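## Task

Find the yellow foam block, which sits on a shelf in one of the storage bays, and bring only that block to the desk. Every other object must stay on whatever shelf, table or counter it started on. The robot must not topple or finish leaning. The block has to rest on the desk by itself, not held there by the robot, and at the end the gripper must have released it and the robot must have backed away.

## Robot and tools

ROBOT. A Hello Robot Stretch 3 with a single arm. It has a two-wheeled base 0.33 m long and 0.34 m wide, a lift carriage on a vertical mast, and a telescoping arm that reaches out to the robot's right side. The base cannot slide sideways, so to move the gripper forward or back you drive the base. Turns pivot about the point midway between the wheels, 0.05 m behind the front edge. With the arm pulled in and the wrist folded, the turning sweep has a radius of 0.28 m; an unfolded, level gripper reaches past that. Now and then a loose object may get a short external push.

FRAMES. Base frame: origin on the floor between the drive wheels, x ahead, y to the left, z up. hand_pose is reported in it, at the point where closed fingertips meet. Odometry frame is the base frame where the scene began; heading is positive to the left, -3.142 to 3.142.

TOOL execute_actions. Argument "actions": a list run in order; an empty list only reports. Each action may hold "robot" (a command, a stop, or a queue), "steps" (1 to 450 control steps at 30 per second; defaults to 1) and "until" (ends the action early once all its conditions hold). {"steps": n} alone just waits. One invalid item or out-of-range number rejects the entire call and nothing runs.
A command may contain:
- "base": exactly one of {"translate_m": d}, a straight drive of d metres relative to where the base is when the command begins, forward positive, |d| at most 1; or {"rotate_rad": d}, an in-place turn of d radians relative to the current heading, counter-clockwise/left positive, |d| at most 3.2.
- "joints": absolute targets, named individually; unnamed joints keep their existing goals. lift_m 0 to 1.1 (arm height on the mast, metres); arm_m 0 to 0.52 (extension, metres); wrist_yaw_rad -1.345 to 4.42 (0 along the arm, positive swings toward the front, 3.0 folds over the base); wrist_pitch_rad -1.57 to 0.451 (0 level, negative tips the fingers down); wrist_roll_rad -2.911 to 2.911 (0 has the fingers side by side); gripper_m -0.089 to 0.179 (larger is wider; actual fingertip gap is about 0.007 less when nearly shut, 0.025 less when fully open, zero below 0.007); head_pan_rad -3.953 to 1.73 (0 ahead, positive left, -1.57 faces the arm); head_tilt_rad -1.53 to 0.419 (negative looks down).
- "contact_limits": {"arm_m": effort percent, 1 to 100}, a stop threshold applying to that arm motion until arm_m's next command; smaller is gentler, too small halts at once.
A queue is a list of up to 8 commands, each may also be {"pause_s": s} with s at most 15; each item starts after the previous one finished "done" (off_target also passes for base and gripper). {"robot": {"stop": true}} brakes everything and clears the queue. A new command overrides at once and discards the remainder of an older queue.
To wait for all motion to finish, use "steps": 450 with "until": {"robot": {"status": "ended"}}. Other conditions compare fields, e.g. {"lift_m": [">", 0.3]} or a status word / ["!=", "moving"]; "any" instead of "robot" fires when the first motion ends.

TOOL zoom_image: "camera" is head_camera, nav_camera or wrist_camera; "region" is [x0, y0, x1, y1] in pixels from the top-left corner, no larger than 504 by 504. It gives a sharper view of the latest image.

TOOL finished_scene: "scene" is the number of the scene being closed. Irreversible; the result reports success and gives the next task. Call it only after every motion has come to rest.

RESULTS. Each result is one snapshot plus an image from each camera (head, nav, wrist). base_status shows progress in brackets (moved so far of goal). joint_goals, joint_status (moving, done, off_target, contact_stop, time_out, stopped, not_commanded, torque_fault), measured_speeds, refusals/queue/queue_left. "refused:" or "dropped:" lines name the goal and reason, counting from 0; "replaced:" is informational. "robot.on_its_own" appears when the robot altered a goal itself, a joint is slack or its servo is off, a motor strains at rest, or base_tilt drifts 3 degrees or more from its starting value. lidar_m: 12 distances in 30-degree sectors, first straight ahead then counter-clockwise, at 0.17 m height (sees table legs, not tops). wrist_depth_mm and head_depth_mm: 7 by 7 median depth grids. motor_effort: percent per motor, peak in brackets, with fixed per-motor biases. base_odometry counts wheel turns, so slip looks like travel.

SPEED. The base is fast (0.30 m/s, 1.9 rad/s) only with lift_m under 0.30, arm_m under 0.03 and wrist_yaw_rad over 2.54; otherwise 0.10 m/s and 0.63 rad/s.

GRIPPING. Close to a gripper_m below the object's width; lower squeezes harder, but the stall guard can then ease off and let it slip. To let go, open at least 0.02 beyond where the pads met the object. Neither the reading nor "done" proves a grasp; check the images.

CAUTIONS. Fold or unfold the wrist only with lift_m 0.32 to 0.95, wrist_pitch_rad -0.4 and roll near 0; after folding, the lift may drop to 0.25. With wrist_yaw_rad under -0.4 keep pitch at -0.5 or lower. Arm and lift stop on firm contact and go slack until recommanded; wrist, head and base have no such stop and keep pushing, and a wrist servo may shut off for 10 s. Pushing against something solid with the gripper above roughly 0.45 m, pushing again after a contact_stop, driving while gripping or hooking something fixed, or snagging furniture (especially in reverse) can tip the robot. If it leans, reverse the last move in small steps, pull the gripper free, and if still tipped lower lift_m to about 0.2. Avoid drops, slams and hard shoves, and never knock other items off their surfaces.

Each tool is called after "Emit:" by a JSON object that holds its "api" and its "payload".

## Session

Emit:
{"api": "execute_actions", "payload": {"actions": []}}

Scene clock: 0.00 s.
robot.base_odometry: x=+0.000 y=+0.000 heading=+0.000 (m, m, rad; robot's odometry frame)
robot.turned_by_wheels: +0.000 (rad since the last result)
robot.turned_by_imu: +0.000 (rad since the last result)
robot.base_tilt: forward=-0.4 right=+1.5 (deg)
robot.lidar_m: 1.10 1.12 0.80 0.74 0.75 0.84 0.83 1.03 1.02 2.19 1.80 1.21
robot.head_depth_mm: 1097 1097 1098 1100 1100 1100 1100 / 1053 1065 1059 1057 1066 1054 1094 / 1061 1059 1059 1062 1061 1062 1070 / 1054 1056 1056 1050 1057 1055 1055 / 1045 1044 1044 1044 1044 1048 1045 / 1032 1037 1041 1037 1036 1038 1036 / 1028 1028 1030 1031 1029 1028 1032
robot.base_status: not_commanded
robot.joint_positions: lift_m=+0.432 arm_m=+0.003 wrist_yaw_rad=+3.007 wrist_pitch_rad=-0.555 wrist_roll_rad=-0.020 gripper_m=+0.037 head_pan_rad=-0.019 head_tilt_rad=-0.022
robot.joint_goals: lift_m=+0.432 arm_m=+0.003 wrist_yaw_rad=+3.007 wrist_pitch_rad=-0.555 wrist_roll_rad=-0.020 gripper_m=+0.037 head_pan_rad=-0.019 head_tilt_rad=-0.022
robot.joint_status: lift_m=not_commanded arm_m=not_commanded wrist_yaw_rad=not_commanded wrist_pitch_rad=not_commanded wrist_roll_rad=not_commanded gripper_m=not_commanded head_pan_rad=not_commanded head_tilt_rad=not_commanded
robot.measured_speeds: translate_m=+0.000 rotate_rad=+0.000 lift_m=+0.000 arm_m=+0.000 wrist_yaw_rad=+0.000 wrist_pitch_rad=+0.000 wrist_roll_rad=+0.000 head_pan_rad=+0.000 head_tilt_rad=+0.000
robot: refusals=0 queue=idle queue_left=0
robot.motor_effort: left_wheel=+0 right_wheel=-1 lift_m=+18 arm_m=-1 wrist_yaw_rad=+0 wrist_pitch_rad=+7 wrist_roll_rad=+1 gripper_m=+0 head_pan_rad=-1 head_tilt_rad=+3 (%)
robot.hand_pose: x=+0.0063 y=+0.0556 z=+0.4149 quat_wxyz=(+0.238, +0.685, +0.150, +0.672) (m; robot's base frame)
robot.wrist_depth_mm: 630 - 700 726 761 807 855 / 679 713 761 797 854 903 943 / 756 776 846 878 938 - - / 798 833 845 857 851 845 858 / 706 711 - 712 720 710 703 / 603 611 - 594 627 607 609 / 537 550 - - 529 538 541
pictures: head_camera (sideways: a quarter turn clockwise sets it upright), nav_camera (sideways: a quarter turn counterclockwise sets it upright), wrist_camera
Images, in order (width x height): head_camera 896x504, nav_camera 672x504, wrist_camera 644x364.

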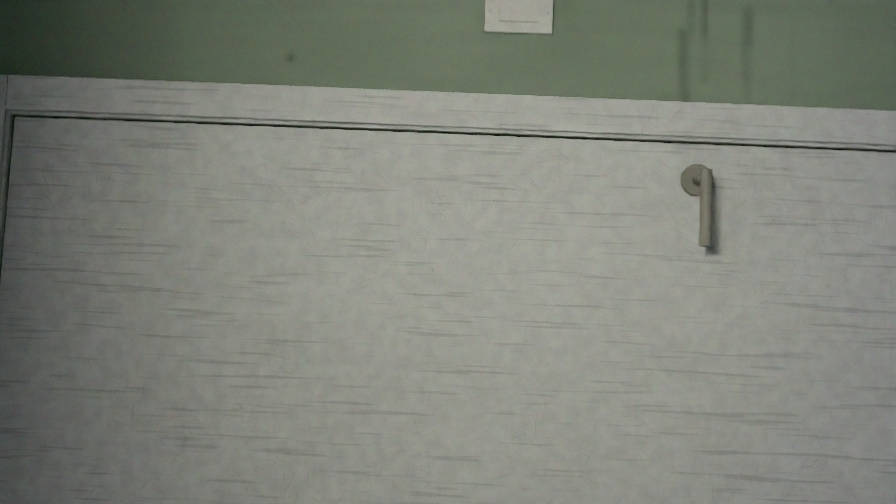

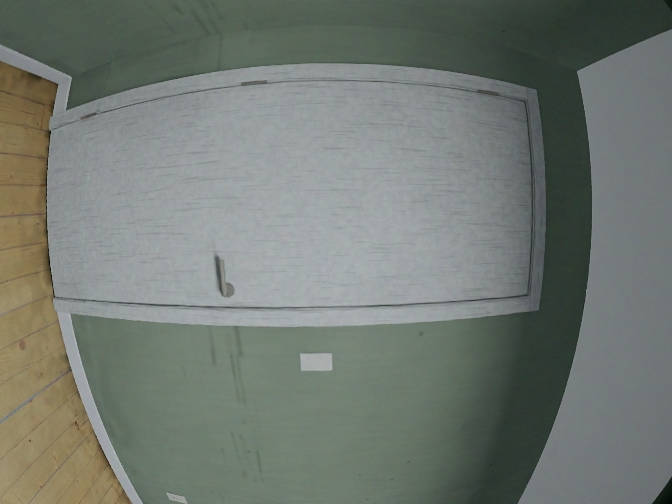

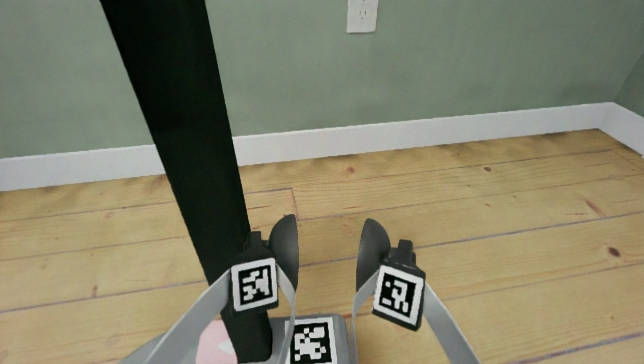

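Emit:
{"api": "execute_actions", "payload": {"actions": [{"robot":{"joints":{"head_pan_rad":-1.57,"head_tilt_rad":-0.5,"lift_m":0.25}},"steps":450,"until":{"robot":{"status":"ended"}}}]}}

Scene clock: 5.97 s.
robot.base_odometry: x=+0.000 y=+0.000 heading=+0.000 (m, m, rad; robot's odometry frame)
robot.turned_by_wheels: +0.000 (rad since the last result)
robot.turned_by_imu: -0.001 (rad since the last result)
robot.base_tilt: forward=-0.4 right=+1.5 (deg)
robot.lidar_m: 1.10 1.12 0.80 0.74 0.75 0.84 0.83 1.03 1.02 2.19 1.79 1.21
robot.head_depth_mm: 3349 2148 2151 2288 2094 1645 1335 / 3477 3723 - 2745 2075 1627 1330 / 3464 3751 - 2870 2068 1618 1325 / 3443 3748 3728 2864 2061 1629 1326 / 3444 3625 3911 2840 2065 1606 1327 / 3418 3571 3883 2793 2059 1608 1325 / 3406 3238 3232 2544 2046 1603 1318
robot.base_status: not_commanded
robot.joint_positions: lift_m=+0.250 arm_m=+0.003 wrist_yaw_rad=+3.007 wrist_pitch_rad=-0.555 wrist_roll_rad=-0.020 gripper_m=+0.037 head_pan_rad=-1.563 head_tilt_rad=-0.494
robot.joint_goals: lift_m=+0.250 arm_m=+0.003 wrist_yaw_rad=+3.007 wrist_pitch_rad=-0.555 wrist_roll_rad=-0.020 gripper_m=+0.037 head_pan_rad=-1.570 head_tilt_rad=-0.500
robot.joint_status: lift_m=done arm_m=not_commanded wrist_yaw_rad=not_commanded wrist_pitch_rad=not_commanded wrist_roll_rad=not_commanded gripper_m=not_commanded head_pan_rad=done head_tilt_rad=done
robot.measured_speeds: translate_m=+0.000 rotate_rad=+0.000 lift_m=+0.000 arm_m=+0.000 wrist_yaw_rad=+0.000 wrist_pitch_rad=+0.000 wrist_roll_rad=+0.000 head_pan_rad=+0.000 head_tilt_rad=+0.000
robot: refusals=0 queue=done queue_left=0
robot.motor_effort: left_wheel=-1(1) right_wheel=-1(0) lift_m=+17(19) arm_m=-1(1) wrist_yaw_rad=+0(0) wrist_pitch_rad=+7(8) wrist_roll_rad=+0(1) gripper_m=+0(0) head_pan_rad=-4(47) head_tilt_rad=-2(26) (%)
robot.hand_pose: x=+0.0063 y=+0.0556 z=+0.2333 quat_wxyz=(+0.238, +0.685, +0.150, +0.672) (m; robot's base frame)
robot.wrist_depth_mm: 631 - 692 728 759 805 850 / 689 713 760 794 824 865 890 / 705 705 713 704 715 711 710 / 567 567 576 570 571 574 573 / 476 504 - 514 487 482 483 / - - - - 424 409 411 / - - - - 353 364 363
pictures: head_camera (sideways: a quarter turn clockwise sets it upright), nav_camera (sideways: a quarter turn counterclockwise sets it upright), wrist_camera
Images, in order (width x height): head_camera 896x504, nav_camera 672x504, wrist_camera 644x364.

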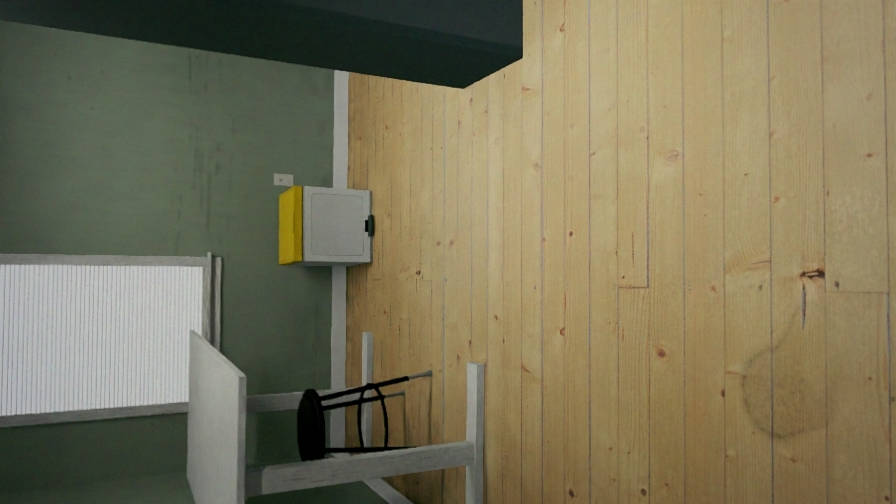

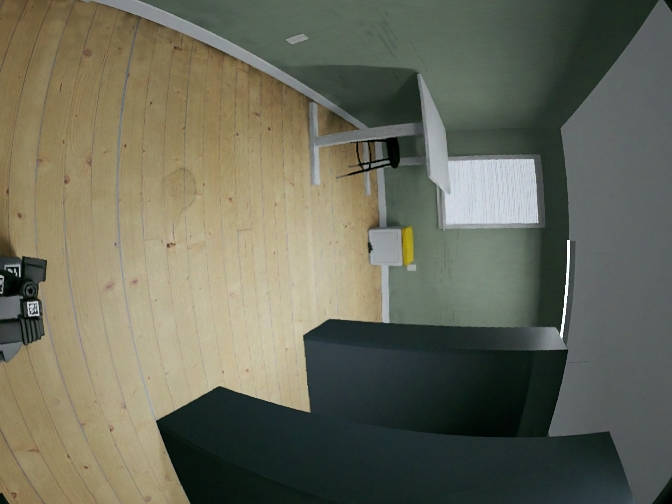

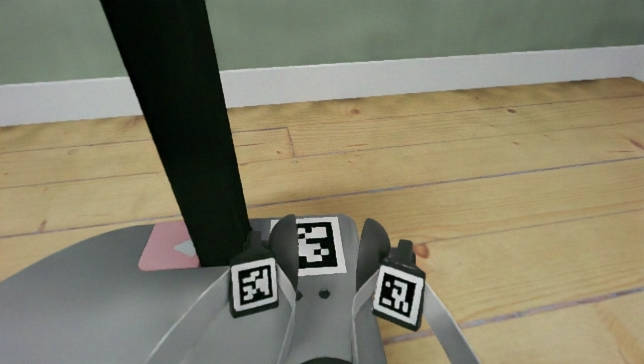

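Emit:
{"api": "execute_actions", "payload": {"actions": [{"robot":[{"base":{"rotate_rad":-1.5},"joints":{"head_tilt_rad":-0.4}},{"base":{"translate_m":0.3}}],"steps":450,"until":{"robot":{"status":"ended"}}}]}}

Emit:
{"api": "execute_actions", "payload": {"actions": [{"robot":[{"base":{"translate_m":1.0}},{"base":{"translate_m":0.2}}],"steps":450,"until":{"robot":{"status":"ended"}}}]}}

Scene clock: 27.17 s.
robot.base_odometry: x=+0.021 y=-0.299 heading=-1.500 (m, m, rad; robot's odometry frame)
robot.turned_by_wheels: -1.500 (rad since the last result)
robot.turned_by_imu: -1.503 (rad since the last result)
robot.base_tilt: forward=-0.5 right=+1.5 (deg)
robot.lidar_m: 2.53 1.63 1.18 1.10 1.14 1.09 1.04 1.08 0.97 1.46 0.85 1.08
robot.head_depth_mm: 2185 2340 2510 2422 1924 1757 1417 / 2245 2383 2557 2757 2365 1763 1420 / 2241 2401 2554 2783 2350 1773 1407 / 2251 2388 2590 2810 2324 1760 1420 / 1895 2022 2099 2220 2124 1751 1402 / 1174 1212 1246 1289 1337 1369 1325 / 848 866 888 912 927 985 1075
robot.base_status: done (translate_m +0.3000 of +0.3000)
robot.joint_positions: lift_m=+0.250 arm_m=+0.003 wrist_yaw_rad=+3.007 wrist_pitch_rad=-0.555 wrist_roll_rad=-0.020 gripper_m=+0.037 head_pan_rad=-1.563 head_tilt_rad=-0.408
robot.joint_goals: lift_m=+0.250 arm_m=+0.003 wrist_yaw_rad=+3.007 wrist_pitch_rad=-0.555 wrist_roll_rad=-0.020 gripper_m=+0.037 head_pan_rad=-1.570 head_tilt_rad=-0.400
robot.joint_status: lift_m=done arm_m=not_commanded wrist_yaw_rad=not_commanded wrist_pitch_rad=not_commanded wrist_roll_rad=not_commanded gripper_m=not_commanded head_pan_rad=done head_tilt_rad=done
robot.measured_speeds: translate_m=+0.000 rotate_rad=+0.000 lift_m=+0.000 arm_m=+0.000 wrist_yaw_rad=+0.000 wrist_pitch_rad=+0.000 wrist_roll_rad=+0.000 head_pan_rad=+0.000 head_tilt_rad=+0.000
robot: refusals=0 queue=done queue_left=0
robot.motor_effort: left_wheel=+2(9) right_wheel=-3(7) lift_m=+17(17) arm_m=-1(1) wrist_yaw_rad=+0(0) wrist_pitch_rad=+8(8) wrist_roll_rad=+0(0) gripper_m=+0(0) head_pan_rad=-4(4) head_tilt_rad=+5(14) (%)
robot.hand_pose: x=+0.0063 y=+0.0555 z=+0.2332 quat_wxyz=(+0.238, +0.685, +0.150, +0.672) (m; robot's base frame)
robot.wrist_depth_mm: 963 - - - - - - / 930 935 945 928 952 929 948 / 700 706 704 712 718 715 708 / 567 569 567 575 574 577 574 / 477 511 - 513 488 482 483 / - - - - 425 416 414 / - - - - 354 362 363
pictures: head_camera (sideways: a quarter turn clockwise sets it upright), nav_camera (sideways: a quarter turn counterclockwise sets it upright), wrist_camera
Images, in order (width x height): head_camera 896x504, nav_camera 672x504, wrist_camera 644x364.

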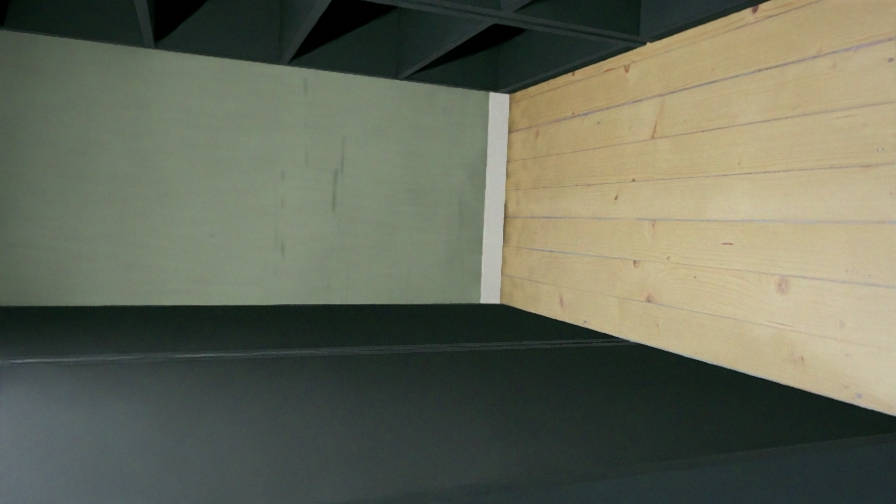

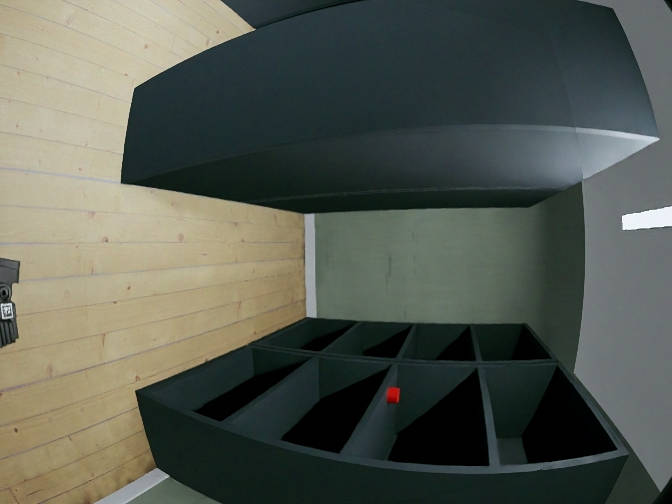

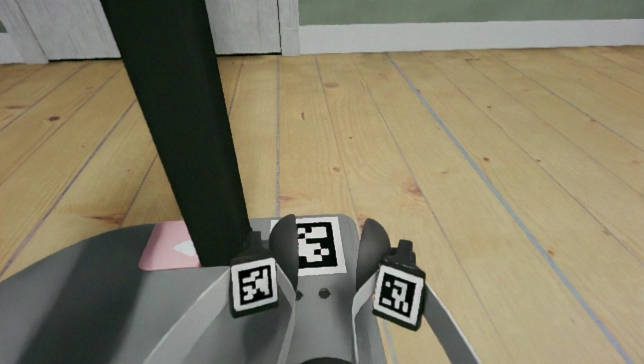

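Scene clock: 34.50 s.
robot.base_odometry: x=+0.106 y=-1.496 heading=-1.500 (m, m, rad; robot's odometry frame)
robot.turned_by_wheels: +0.000 (rad since the last result)
robot.turned_by_imu: -0.002 (rad since the last result)
robot.base_tilt: forward=-0.4 right=+1.5 (deg)
robot.lidar_m: 2.05 1.07 1.21 1.15 1.19 1.60 2.24 1.09 0.85 1.68 0.92 1.04
robot.head_depth_mm: 2116 1487 1536 1672 1549 1631 1356 / 2206 2356 2519 2620 2146 1770 1427 / 2238 2379 2551 2746 2355 1756 1428 / 2244 2386 2560 2739 2337 1751 1411 / 2248 2399 2581 2750 2336 1750 1404 / 1793 1849 1921 1977 2039 1752 1412 / 1294 1327 1363 1388 1426 1449 1357
robot.base_status: done (translate_m +0.2000 of +0.2000)
robot.joint_positions: lift_m=+0.250 arm_m=+0.003 wrist_yaw_rad=+3.007 wrist_pitch_rad=-0.556 wrist_roll_rad=-0.020 gripper_m=+0.037 head_pan_rad=-1.563 head_tilt_rad=-0.408
robot.joint_goals: lift_m=+0.250 arm_m=+0.003 wrist_yaw_rad=+3.007 wrist_pitch_rad=-0.556 wrist_roll_rad=-0.020 gripper_m=+0.037 head_pan_rad=-1.570 head_tilt_rad=-0.400
robot.joint_status: lift_m=done arm_m=not_commanded wrist_yaw_rad=not_commanded wrist_pitch_rad=not_commanded wrist_roll_rad=not_commanded gripper_m=not_commanded head_pan_rad=done head_tilt_rad=done
robot.measured_speeds: translate_m=+0.000 rotate_rad=+0.000 lift_m=+0.000 arm_m=+0.000 wrist_yaw_rad=+0.000 wrist_pitch_rad=+0.000 wrist_roll_rad=+0.000 head_pan_rad=+0.000 head_tilt_rad=+0.000
robot: refusals=0 queue=done queue_left=0
robot.motor_effort: left_wheel=+2(9) right_wheel=-3(7) lift_m=+17(17) arm_m=-1(1) wrist_yaw_rad=+0(0) wrist_pitch_rad=+8(7) wrist_roll_rad=+1(0) gripper_m=+0(0) head_pan_rad=-4(4) head_tilt_rad=+5(4) (%)
robot.hand_pose: x=+0.0063 y=+0.0555 z=+0.2332 quat_wxyz=(+0.238, +0.685, +0.150, +0.672) (m; robot's base frame)
robot.wrist_depth_mm: - - - - - - - / 921 930 933 936 946 940 837 / 711 697 711 713 706 711 713 / 565 568 575 575 570 583 571 / 478 509 - 507 490 485 481 / - - - - 424 411 411 / - - - - 354 363 359
pictures: head_camera (sideways: a quarter turn clockwise sets it upright), nav_camera (sideways: a quarter turn counterclockwise sets it upright), wrist_camera
Images, in order (width x height): head_camera 896x504, nav_camera 672x504, wrist_camera 644x364.

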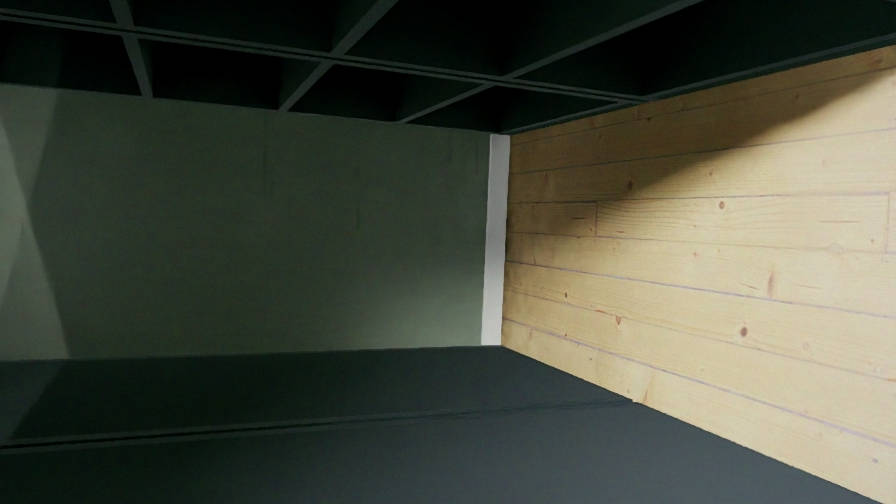

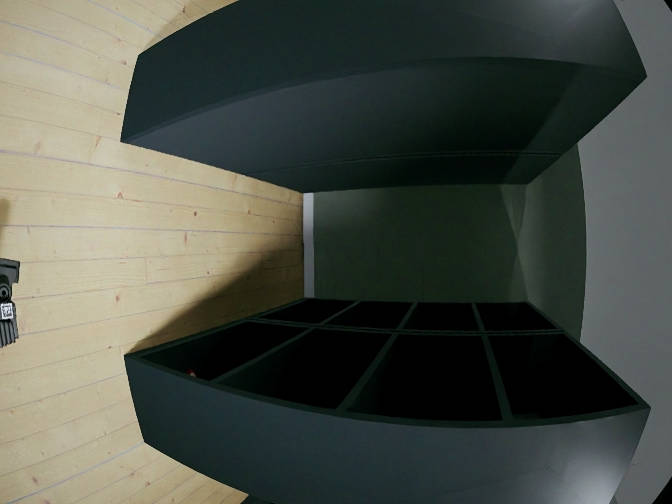

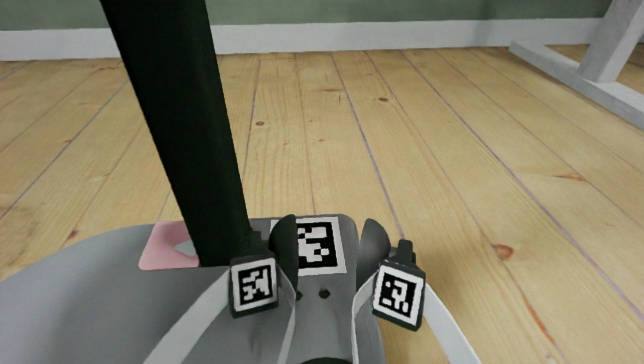

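Emit:
{"api": "execute_actions", "payload": {"actions": [{"robot":{"base":{"translate_m":0.25},"joints":{"head_pan_rad":-2.0,"head_tilt_rad":-0.6}},"steps":450,"until":{"robot":{"status":"ended"}}}]}}

Emit:
{"api": "execute_actions", "payload": {"actions": [{"robot":[{"base":{"translate_m":1.0}},{"base":{"translate_m":0.25}}],"steps":450,"until":{"robot":{"status":"ended"}}}]}}

Scene clock: 46.30 s.
robot.base_odometry: x=+0.124 y=-1.746 heading=-1.500 (m, m, rad; robot's odometry frame)
robot.turned_by_wheels: +0.000 (rad since the last result)
robot.turned_by_imu: -0.001 (rad since the last result)
robot.base_tilt: forward=-0.4 right=+1.5 (deg)
robot.lidar_m: 1.80 1.15 0.90 1.16 1.20 1.62 2.49 1.08 0.99 1.16 0.79 1.03
robot.head_depth_mm: 1474 1338 973 1081 1245 1423 1258 / 1576 1486 1829 1414 1626 1420 1247 / 1521 1606 1821 1994 1761 1491 1253 / 1521 1677 1845 2097 1837 1492 1253 / 2243 2483 2737 2373 1840 1483 1252 / 2206 2398 2674 2393 1828 1483 1250 / 2136 2340 2537 2383 1832 1478 1238
robot.base_status: done (translate_m +0.2500 of +0.2500)
robot.joint_positions: lift_m=+0.250 arm_m=+0.003 wrist_yaw_rad=+3.007 wrist_pitch_rad=-0.556 wrist_roll_rad=-0.020 gripper_m=+0.037 head_pan_rad=-1.993 head_tilt_rad=-0.593
robot.joint_goals: lift_m=+0.250 arm_m=+0.003 wrist_yaw_rad=+3.007 wrist_pitch_rad=-0.556 wrist_roll_rad=-0.020 gripper_m=+0.037 head_pan_rad=-2.000 head_tilt_rad=-0.600
robot.joint_status: lift_m=done arm_m=not_commanded wrist_yaw_rad=not_commanded wrist_pitch_rad=not_commanded wrist_roll_rad=not_commanded gripper_m=not_commanded head_pan_rad=done head_tilt_rad=done
robot.measured_speeds: translate_m=+0.000 rotate_rad=+0.000 lift_m=+0.000 arm_m=+0.000 wrist_yaw_rad=+0.000 wrist_pitch_rad=+0.000 wrist_roll_rad=+0.000 head_pan_rad=+0.000 head_tilt_rad=+0.000
robot: refusals=0 queue=done queue_left=0
robot.motor_effort: left_wheel=+2(9) right_wheel=-3(8) lift_m=+16(16) arm_m=-1(1) wrist_yaw_rad=+0(0) wrist_pitch_rad=+7(8) wrist_roll_rad=+0(1) gripper_m=+0(1) head_pan_rad=-4(36) head_tilt_rad=-2(21) (%)
robot.hand_pose: x=+0.0063 y=+0.0555 z=+0.2332 quat_wxyz=(+0.238, +0.685, +0.150, +0.672) (m; robot's base frame)
robot.wrist_depth_mm: - - - - - - - / 924 932 947 921 954 843 945 / 704 706 703 707 710 710 687 / 568 566 570 577 577 574 576 / 476 508 - 508 487 480 478 / - - - - 425 412 415 / - - - - 354 362 364
pictures: head_camera (sideways: a quarter turn clockwise sets it upright), nav_camera (sideways: a quarter turn counterclockwise sets it upright), wrist_camera
Images, in order (width x height): head_camera 896x504, nav_camera 672x504, wrist_camera 644x364.

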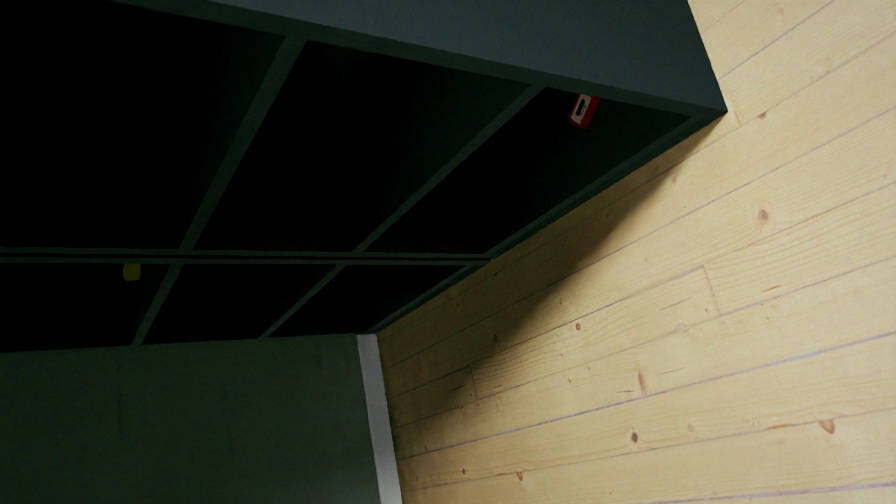

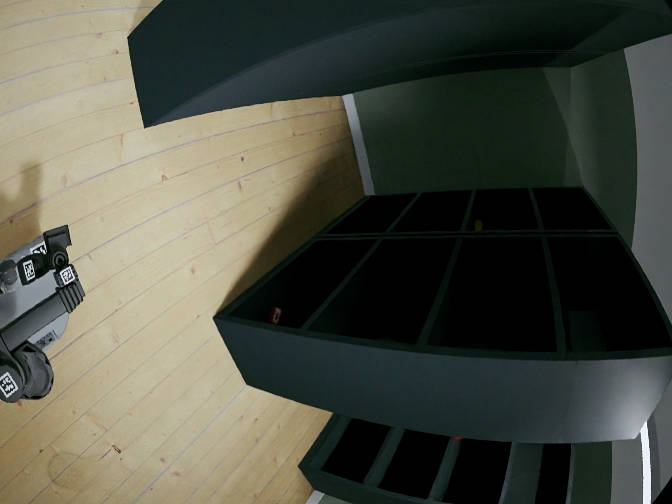

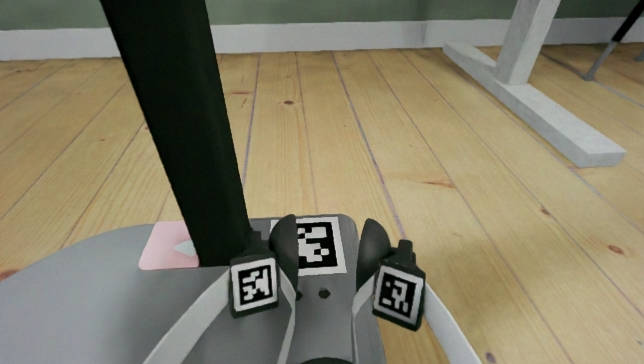

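Scene clock: 53.83 s.
robot.base_odometry: x=+0.213 y=-2.992 heading=-1.500 (m, m, rad; robot's odometry frame)
robot.turned_by_wheels: +0.000 (rad since the last result)
robot.turned_by_imu: -0.002 (rad since the last result)
robot.base_tilt: forward=-0.4 right=+1.5 (deg)
robot.lidar_m: 0.56 1.08 0.91 0.67 0.97 1.65 3.34 1.04 0.88 2.58 1.52 0.59
robot.head_depth_mm: 712 782 883 1013 1189 1408 1258 / 1497 1330 920 1007 1132 1332 1251 / 1480 1467 1806 1477 1675 1444 1247 / 1424 1526 1726 1958 1782 1492 1249 / 2101 2370 2484 2288 1837 1490 1249 / 2163 2400 2652 2391 1831 1489 1254 / 2111 2295 2533 2377 1823 1485 1242
robot.base_status: done (translate_m +0.2500 of +0.2500)
robot.joint_positions: lift_m=+0.250 arm_m=+0.003 wrist_yaw_rad=+3.007 wrist_pitch_rad=-0.556 wrist_roll_rad=-0.020 gripper_m=+0.037 head_pan_rad=-1.993 head_tilt_rad=-0.593
robot.joint_goals: lift_m=+0.250 arm_m=+0.003 wrist_yaw_rad=+3.007 wrist_pitch_rad=-0.556 wrist_roll_rad=-0.020 gripper_m=+0.037 head_pan_rad=-2.000 head_tilt_rad=-0.600
robot.joint_status: lift_m=done arm_m=not_commanded wrist_yaw_rad=not_commanded wrist_pitch_rad=not_commanded wrist_roll_rad=not_commanded gripper_m=not_commanded head_pan_rad=done head_tilt_rad=done
robot.measured_speeds: translate_m=+0.000 rotate_rad=+0.000 lift_m=+0.000 arm_m=+0.000 wrist_yaw_rad=+0.000 wrist_pitch_rad=+0.000 wrist_roll_rad=+0.000 head_pan_rad=+0.000 head_tilt_rad=+0.000
robot: refusals=0 queue=done queue_left=0
robot.motor_effort: left_wheel=+1(9) right_wheel=-3(6) lift_m=+17(17) arm_m=-1(1) wrist_yaw_rad=+0(0) wrist_pitch_rad=+8(8) wrist_roll_rad=+0(0) gripper_m=+0(0) head_pan_rad=-4(3) head_tilt_rad=-3(3) (%)
robot.hand_pose: x=+0.0063 y=+0.0555 z=+0.2332 quat_wxyz=(+0.238, +0.685, +0.150, +0.672) (m; robot's base frame)
robot.wrist_depth_mm: - - - - - - - / 842 940 928 934 926 852 955 / 707 704 708 715 710 714 690 / 567 571 571 573 573 577 573 / 477 504 - 513 486 481 483 / - - - - 424 413 412 / - - - - 352 361 363
pictures: head_camera (sideways: a quarter turn clockwise sets it upright), nav_camera (sideways: a quarter turn counterclockwise sets it upright), wrist_camera
Images, in order (width x height): head_camera 896x504, nav_camera 672x504, wrist_camera 644x364.

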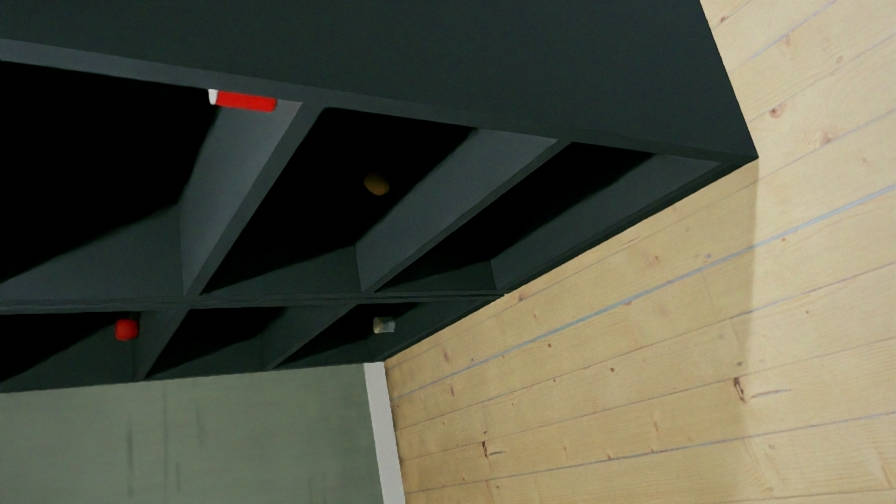

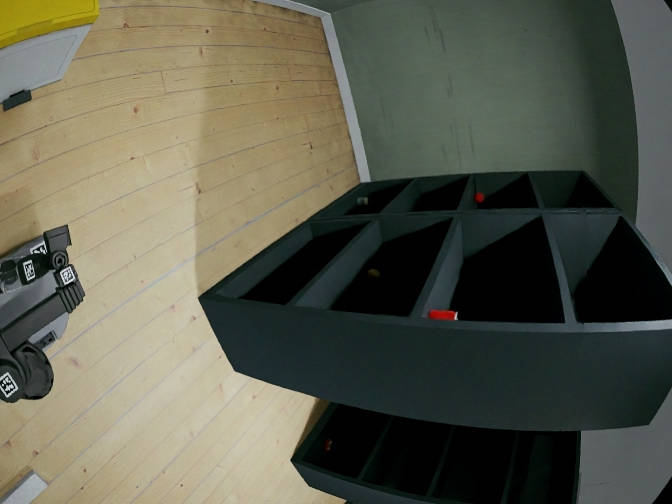

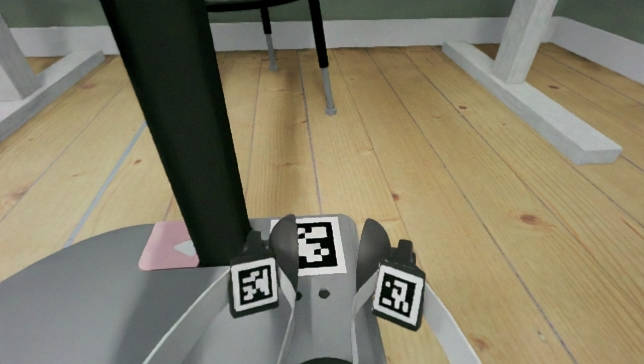

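Emit:
{"api": "execute_actions", "payload": {"actions": [{"robot":[{"base":{"translate_m":-1.0}},{"base":{"translate_m":-0.27}},{"base":{"rotate_rad":-1.571},"joints":{"head_pan_rad":-1.4,"head_tilt_rad":-0.6}},{"base":{"translate_m":1.0}}],"steps":450,"until":{"robot":{"status":"ended"}}},{"robot":[{"base":{"translate_m":0.6}},{"joints":{"lift_m":0.9,"wrist_pitch_rad":-0.4}}],"steps":450,"until":{"robot":{"status":"ended"}}}]}}

Scene clock: 94.20 s.
robot.base_odometry: x=-1.473 y=-1.839 heading=-3.071 (m, m, rad; robot's odometry frame)
robot.turned_by_wheels: -1.571 (rad since the last result)
robot.turned_by_imu: -1.577 (rad since the last result)
robot.base_tilt: forward=-0.4 right=+1.4 (deg)
robot.lidar_m: 1.02 0.44 0.32 0.31 0.32 0.43 2.38 1.02 1.10 0.61 1.10 1.06
robot.head_depth_mm: 844 922 823 659 1085 901 1252 / 486 714 746 1162 1081 927 - / 504 550 606 676 805 912 - / 890 966 720 702 1017 924 - / 921 1016 810 1246 1078 1292 1205 / 940 1039 804 1283 1079 1333 1209 / 961 1063 803 1303 1071 1358 1221
robot.base_status: done (translate_m +0.6000 of +0.6000)
robot.joint_positions: lift_m=+0.900 arm_m=+0.003 wrist_yaw_rad=+3.007 wrist_pitch_rad=-0.420 wrist_roll_rad=-0.020 gripper_m=+0.037 head_pan_rad=-1.407 head_tilt_rad=-0.593
robot.joint_goals: lift_m=+0.900 arm_m=+0.003 wrist_yaw_rad=+3.007 wrist_pitch_rad=-0.400 wrist_roll_rad=-0.020 gripper_m=+0.037 head_pan_rad=-1.400 head_tilt_rad=-0.600
robot.joint_status: lift_m=done arm_m=not_commanded wrist_yaw_rad=not_commanded wrist_pitch_rad=done wrist_roll_rad=not_commanded gripper_m=not_commanded head_pan_rad=done head_tilt_rad=done
robot.measured_speeds: translate_m=+0.000 rotate_rad=+0.000 lift_m=+0.000 arm_m=+0.000 wrist_yaw_rad=+0.000 wrist_pitch_rad=+0.000 wrist_roll_rad=+0.000 head_pan_rad=+0.000 head_tilt_rad=+0.000
robot: refusals=0 queue=done queue_left=0
robot.motor_effort: left_wheel=+1(9) right_wheel=-3(9) lift_m=+21(21) arm_m=-1(1) wrist_yaw_rad=+0(0) wrist_pitch_rad=+12(13) wrist_roll_rad=+1(0) gripper_m=+0(0) head_pan_rad=+4(41) head_tilt_rad=-3(2) (%)
robot.hand_pose: x=+0.0088 y=+0.0746 z=+0.9122 quat_wxyz=(+0.193, +0.693, +0.103, +0.687) (m; robot's base frame)
robot.wrist_depth_mm: 293 - 305 313 324 329 336 / 315 318 332 343 351 356 366 / 340 347 359 371 380 393 402 / 372 379 395 408 417 430 447 / 407 425 429 457 461 483 504 / 454 473 - 517 525 549 572 / 513 520 561 578 610 626 671
pictures: head_camera (sideways: a quarter turn clockwise sets it upright), nav_camera (sideways: a quarter turn counterclockwise sets it upright), wrist_camera
Images, in order (width x height): head_camera 896x504, nav_camera 672x504, wrist_camera 644x364.

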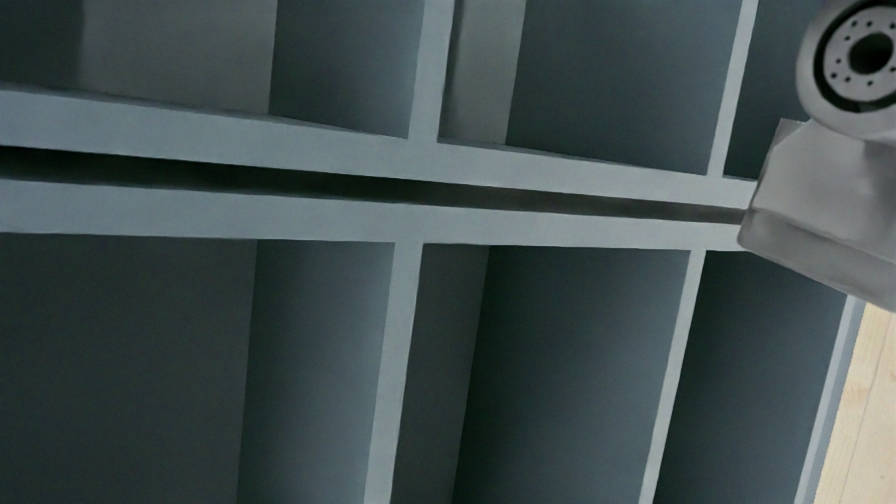

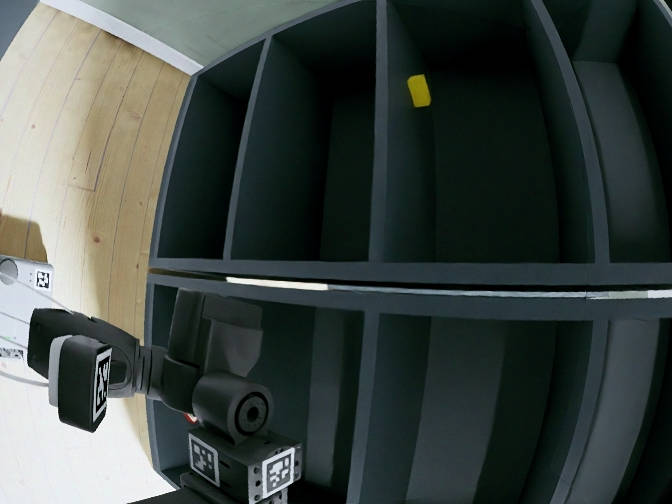

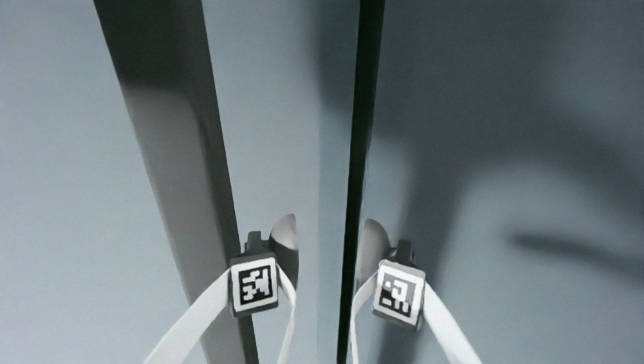

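Emit:
{"api": "execute_actions", "payload": {"actions": [{"robot":[{"base":{"translate_m":0.65},"joints":{"wrist_yaw_rad":0,"gripper_m":0.15,"head_pan_rad":-1.57,"head_tilt_rad":-0.5}},{"joints":{"wrist_pitch_rad":-0.1,"lift_m":1.0}}],"steps":450,"until":{"robot":{"status":"ended"}}}]}}

Scene clock: 109.60 s.
robot.base_odometry: x=-2.122 y=-1.885 heading=-3.071 (m, m, rad; robot's odometry frame)
robot.turned_by_wheels: +0.000 (rad since the last result)
robot.turned_by_imu: -0.002 (rad since the last result)
robot.base_tilt: forward=-0.4 right=+1.5 (deg)
robot.lidar_m: 0.37 0.39 0.33 0.31 0.32 0.44 1.18 0.86 0.80 1.06 0.53 0.39
robot.head_depth_mm: 854 924 984 710 1208 - - / 859 927 987 707 - - - / 866 936 985 705 - - - / 875 947 993 701 1196 928 1209 / 876 951 1004 699 1177 942 1207 / 886 947 961 732 1106 938 1173 / 763 779 801 730 844 863 943
robot.base_status: done (translate_m +0.6500 of +0.6500)
robot.joint_positions: lift_m=+1.000 arm_m=+0.003 wrist_yaw_rad=+0.002 wrist_pitch_rad=-0.121 wrist_roll_rad=-0.020 gripper_m=+0.150 head_pan_rad=-1.563 head_tilt_rad=-0.508
robot.joint_goals: lift_m=+1.000 arm_m=+0.003 wrist_yaw_rad=+0.000 wrist_pitch_rad=-0.100 wrist_roll_rad=-0.020 gripper_m=+0.150 head_pan_rad=-1.570 head_tilt_rad=-0.500
robot.joint_status: lift_m=done arm_m=not_commanded wrist_yaw_rad=done wrist_pitch_rad=done wrist_roll_rad=not_commanded gripper_m=done head_pan_rad=done head_tilt_rad=done
robot.measured_speeds: translate_m=+0.000 rotate_rad=+0.000 lift_m=+0.000 arm_m=+0.000 wrist_yaw_rad=+0.000 wrist_pitch_rad=+0.000 wrist_roll_rad=+0.000 head_pan_rad=+0.000 head_tilt_rad=+0.000
robot: refusals=0 queue=done queue_left=0
robot.motor_effort: left_wheel=+1(6) right_wheel=-3(5) lift_m=+21(22) arm_m=-1(1) wrist_yaw_rad=-1(3) wrist_pitch_rad=+13(12) wrist_roll_rad=+1(0) gripper_m=-1(83) head_pan_rad=-4(20) head_tilt_rad=+4(13) (%)
robot.hand_pose: x=-0.0210 y=-0.3991 z=+1.0836 quat_wxyz=(+0.713, +0.044, -0.699, -0.042) (m; robot's base frame)
robot.wrist_depth_mm: 385 550 731 724 710 715 594 / 390 556 765 750 750 738 586 / 394 560 790 789 785 765 581 / 394 535 646 573 704 721 578 / 396 430 410 419 429 444 449 / 411 - 882 896 883 - 494 / 434 579 827 857 858 840 536
pictures: head_camera (sideways: a quarter turn clockwise sets it upright), nav_camera (sideways: a quarter turn counterclockwise sets it upright), wrist_camera
Images, in order (width x height): head_camera 896x504, nav_camera 672x504, wrist_camera 644x364.

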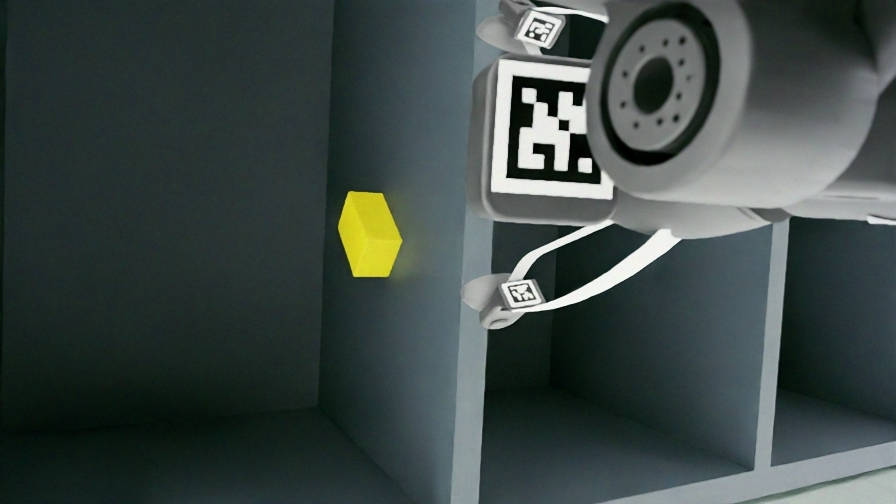

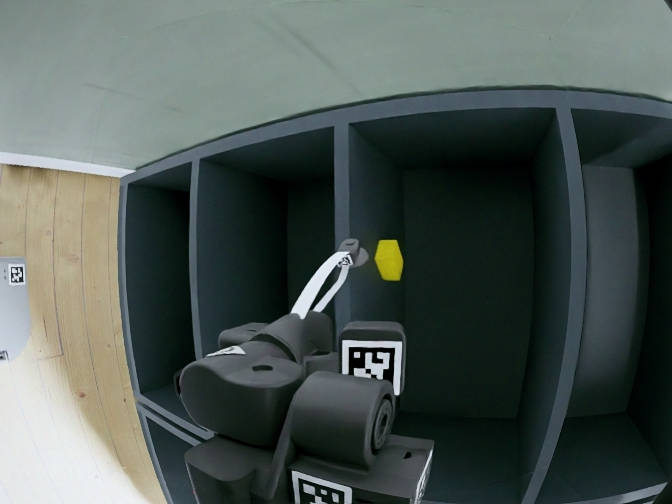

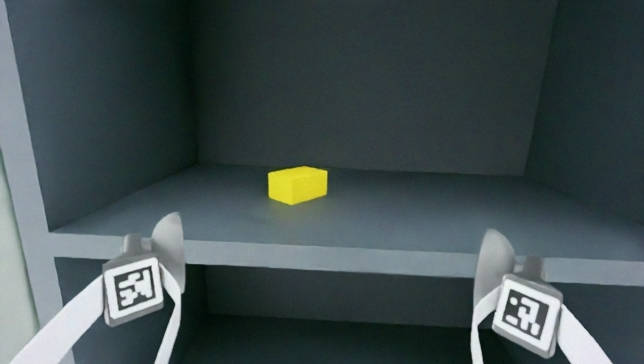

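Emit:
{"api": "execute_actions", "payload": {"actions": [{"robot":[{"base":{"translate_m":0.045},"joints":{"gripper_m":0.179,"lift_m":0.94,"arm_m":0.15}},{"joints":{"arm_m":0.3}}],"steps":450,"until":{"robot":{"status":"ended"}}}]}}

Scene clock: 121.33 s.
robot.base_odometry: x=-2.167 y=-1.888 heading=-3.071 (m, m, rad; robot's odometry frame)
robot.turned_by_wheels: +0.000 (rad since the last result)
robot.turned_by_imu: -0.001 (rad since the last result)
robot.base_tilt: forward=-0.4 right=+1.5 (deg)
robot.lidar_m: 0.33 0.34 0.32 0.31 0.32 0.44 1.19 0.87 0.83 1.06 0.47 0.34
robot.head_depth_mm: 852 927 992 - 1166 953 1180 / 858 931 991 - 1166 950 1183 / 863 935 997 - 1156 944 1207 / 870 944 993 682 1197 943 1205 / 876 954 999 698 1198 941 1208 / 859 921 893 736 1028 909 1096 / 652 670 686 671 755 828 898
robot.base_status: done (translate_m +0.0450 of +0.0450)
robot.joint_positions: lift_m=+0.940 arm_m=+0.300 wrist_yaw_rad=+0.001 wrist_pitch_rad=-0.121 wrist_roll_rad=-0.020 gripper_m=+0.179 head_pan_rad=-1.563 head_tilt_rad=-0.507
robot.joint_goals: lift_m=+0.940 arm_m=+0.300 wrist_yaw_rad=+0.000 wrist_pitch_rad=-0.100 wrist_roll_rad=-0.020 gripper_m=+0.179 head_pan_rad=-1.570 head_tilt_rad=-0.500
robot.joint_status: lift_m=done arm_m=done wrist_yaw_rad=done wrist_pitch_rad=done wrist_roll_rad=not_commanded gripper_m=done head_pan_rad=done head_tilt_rad=done
robot.measured_speeds: translate_m=+0.000 rotate_rad=+0.000 lift_m=+0.000 arm_m=+0.000 wrist_yaw_rad=+0.000 wrist_pitch_rad=+0.000 wrist_roll_rad=+0.000 head_pan_rad=+0.000 head_tilt_rad=+0.000
robot: refusals=0 queue=done queue_left=0
robot.motor_effort: left_wheel=+1(7) right_wheel=-2(5) lift_m=+16(22) arm_m=+3(4) wrist_yaw_rad=+0(1) wrist_pitch_rad=+13(13) wrist_roll_rad=+0(0) gripper_m=+0(82) head_pan_rad=-4(4) head_tilt_rad=+3(4) (%)
robot.hand_pose: x=-0.0212 y=-0.6961 z=+1.0240 quat_wxyz=(+0.713, +0.044, -0.699, -0.042) (m; robot's base frame)
robot.wrist_depth_mm: 349 463 467 464 460 458 453 / 351 481 487 481 477 471 468 / 355 493 512 503 498 491 484 / 342 407 420 270 460 480 497 / 255 279 250 238 281 289 295 / - 183 194 199 202 205 211 / 144 151 153 155 157 156 -
pictures: head_camera (sideways: a quarter turn clockwise sets it upright), nav_camera (sideways: a quarter turn counterclockwise sets it upright), wrist_camera
Images, in order (width x height): head_camera 896x504, nav_camera 672x504, wrist_camera 644x364.

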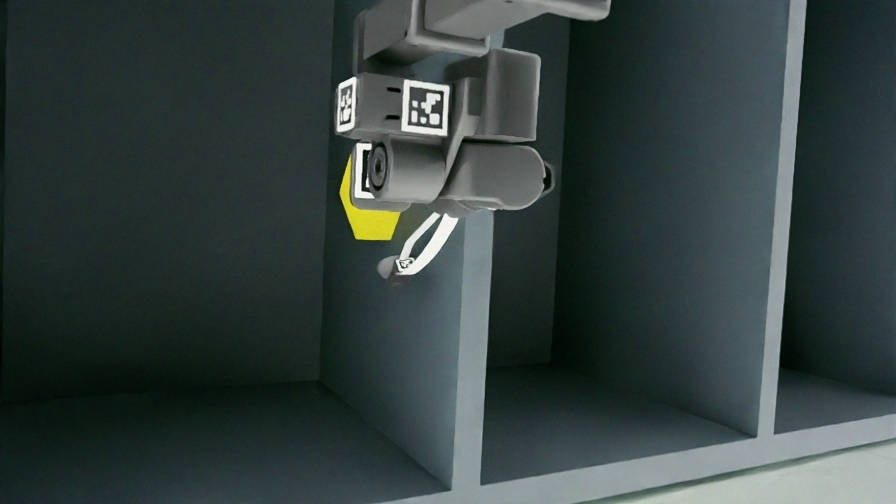

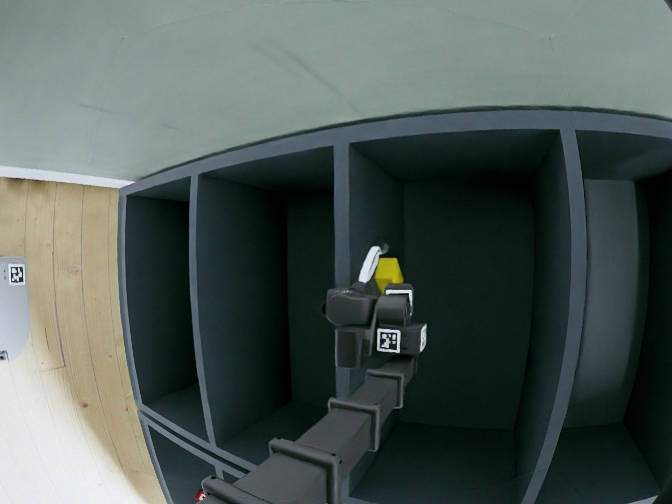

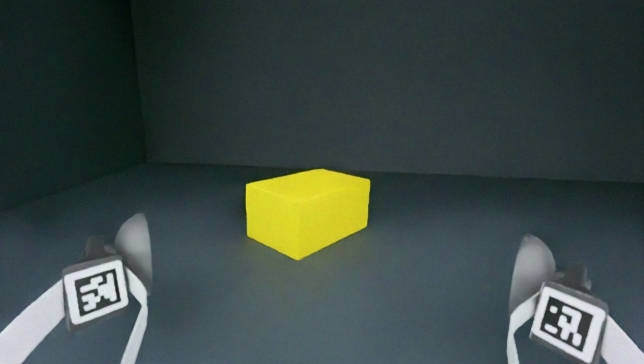

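Emit:
{"api": "execute_actions", "payload": {"actions": [{"robot":[{"base":{"translate_m":0.018},"joints":{"lift_m":0.92,"arm_m":0.42}},{"joints":{"gripper_m":0.1}}],"steps":450,"until":{"robot":{"status":"ended"}}}]}}

Scene clock: 135.30 s.
robot.base_odometry: x=-2.185 y=-1.889 heading=-3.071 (m, m, rad; robot's odometry frame)
robot.turned_by_wheels: +0.000 (rad since the last result)
robot.turned_by_imu: -0.008 (rad since the last result)
robot.base_tilt: forward=-0.5 right=+1.5 (deg)
robot.lidar_m: 0.31 0.32 0.33 0.31 0.32 0.44 1.15 0.88 0.84 1.06 0.45 0.32
robot.head_depth_mm: 855 922 986 - 1173 952 1187 / 860 930 991 641 1190 949 1192 / 868 936 997 655 1200 947 1185 / 870 948 995 704 1202 946 1203 / 878 950 993 703 1204 941 1211 / 856 894 903 699 989 914 1050 / 629 644 658 662 738 800 869
robot.base_status: done (translate_m +0.0180 of +0.0180)
robot.joint_positions: lift_m=+0.928 arm_m=+0.420 wrist_yaw_rad=+0.001 wrist_pitch_rad=-0.077 wrist_roll_rad=-0.019 gripper_m=+0.179 head_pan_rad=-1.564 head_tilt_rad=-0.504
robot.joint_goals: lift_m=+0.928 arm_m=+0.420 wrist_yaw_rad=+0.000 wrist_pitch_rad=-0.100 wrist_roll_rad=-0.019 gripper_m=+0.179 head_pan_rad=-1.570 head_tilt_rad=-0.500
robot.joint_status: lift_m=contact_stop arm_m=done wrist_yaw_rad=done wrist_pitch_rad=done wrist_roll_rad=not_commanded gripper_m=done head_pan_rad=done head_tilt_rad=done
robot.measured_speeds: translate_m=+0.000 rotate_rad=+0.000 lift_m=+0.003 arm_m=+0.000 wrist_yaw_rad=+0.000 wrist_pitch_rad=-0.024 wrist_roll_rad=+0.000 head_pan_rad=+0.000 head_tilt_rad=+0.000
robot: refusals=0 queue=dropped queue_left=0
robot.on_its_own: lift_m is slack since a contact_stop, until your next command for it (your +0.920 is given up)
robot.motor_effort: left_wheel=+1(7) right_wheel=-3(12) lift_m=+16(18) arm_m=+2(19) wrist_yaw_rad=-1(2) wrist_pitch_rad=-13(52) wrist_roll_rad=+0(3) gripper_m=+0(1) head_pan_rad=-3(5) head_tilt_rad=+2(4) (%)
robot.hand_pose: x=-0.0212 y=-0.8184 z=+1.0227 quat_wxyz=(+0.713, +0.028, -0.700, -0.027) (m; robot's base frame)
robot.wrist_depth_mm: 338 364 364 362 360 360 355 / 343 380 376 373 370 368 365 / 344 392 387 385 383 379 377 / 348 403 402 395 399 393 389 / 265 292 278 165 294 306 312 / - 183 124 122 183 207 214 / 141 149 123 113 153 155 -
pictures: head_camera (sideways: a quarter turn clockwise sets it upright), nav_camera (sideways: a quarter turn counterclockwise sets it upright), wrist_camera
dropped: robot: command 0 of its queue: lift_m: contact_stop
Images, in order (width x height): head_camera 896x504, nav_camera 672x504, wrist_camera 644x364.

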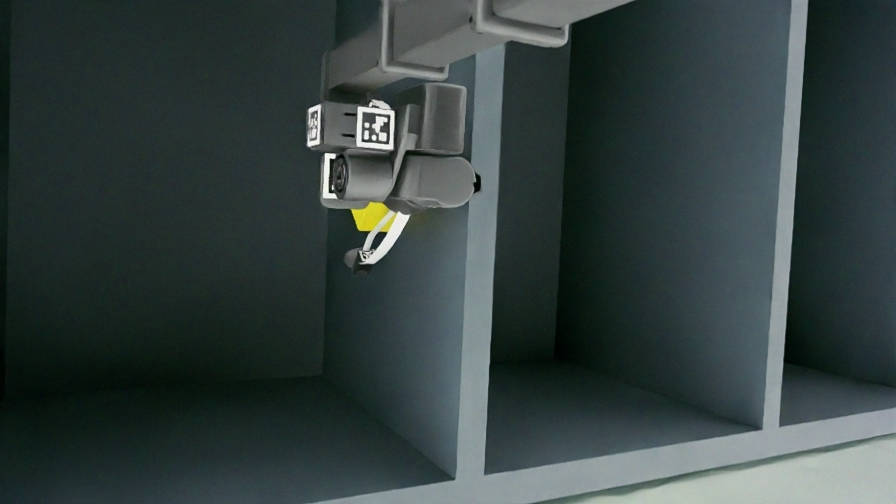

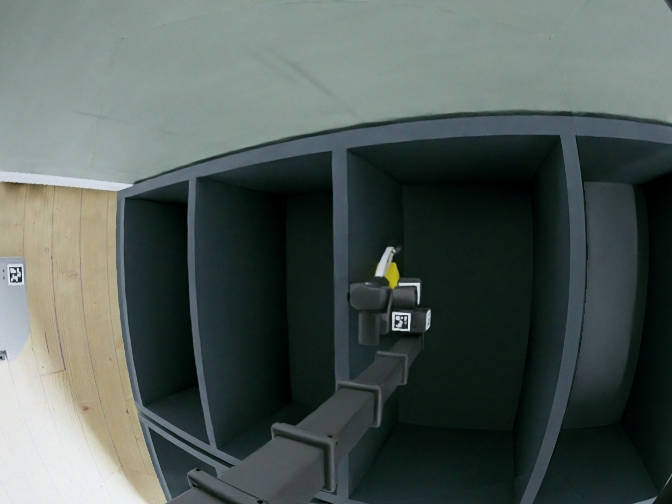

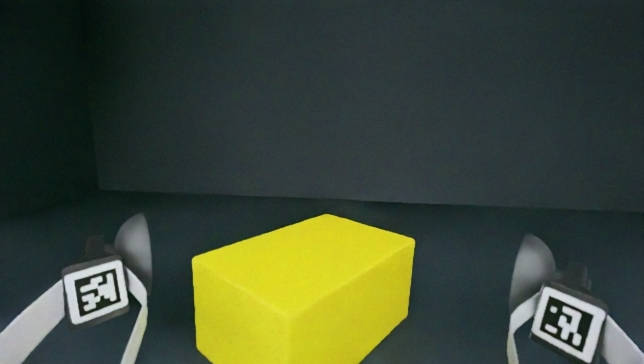

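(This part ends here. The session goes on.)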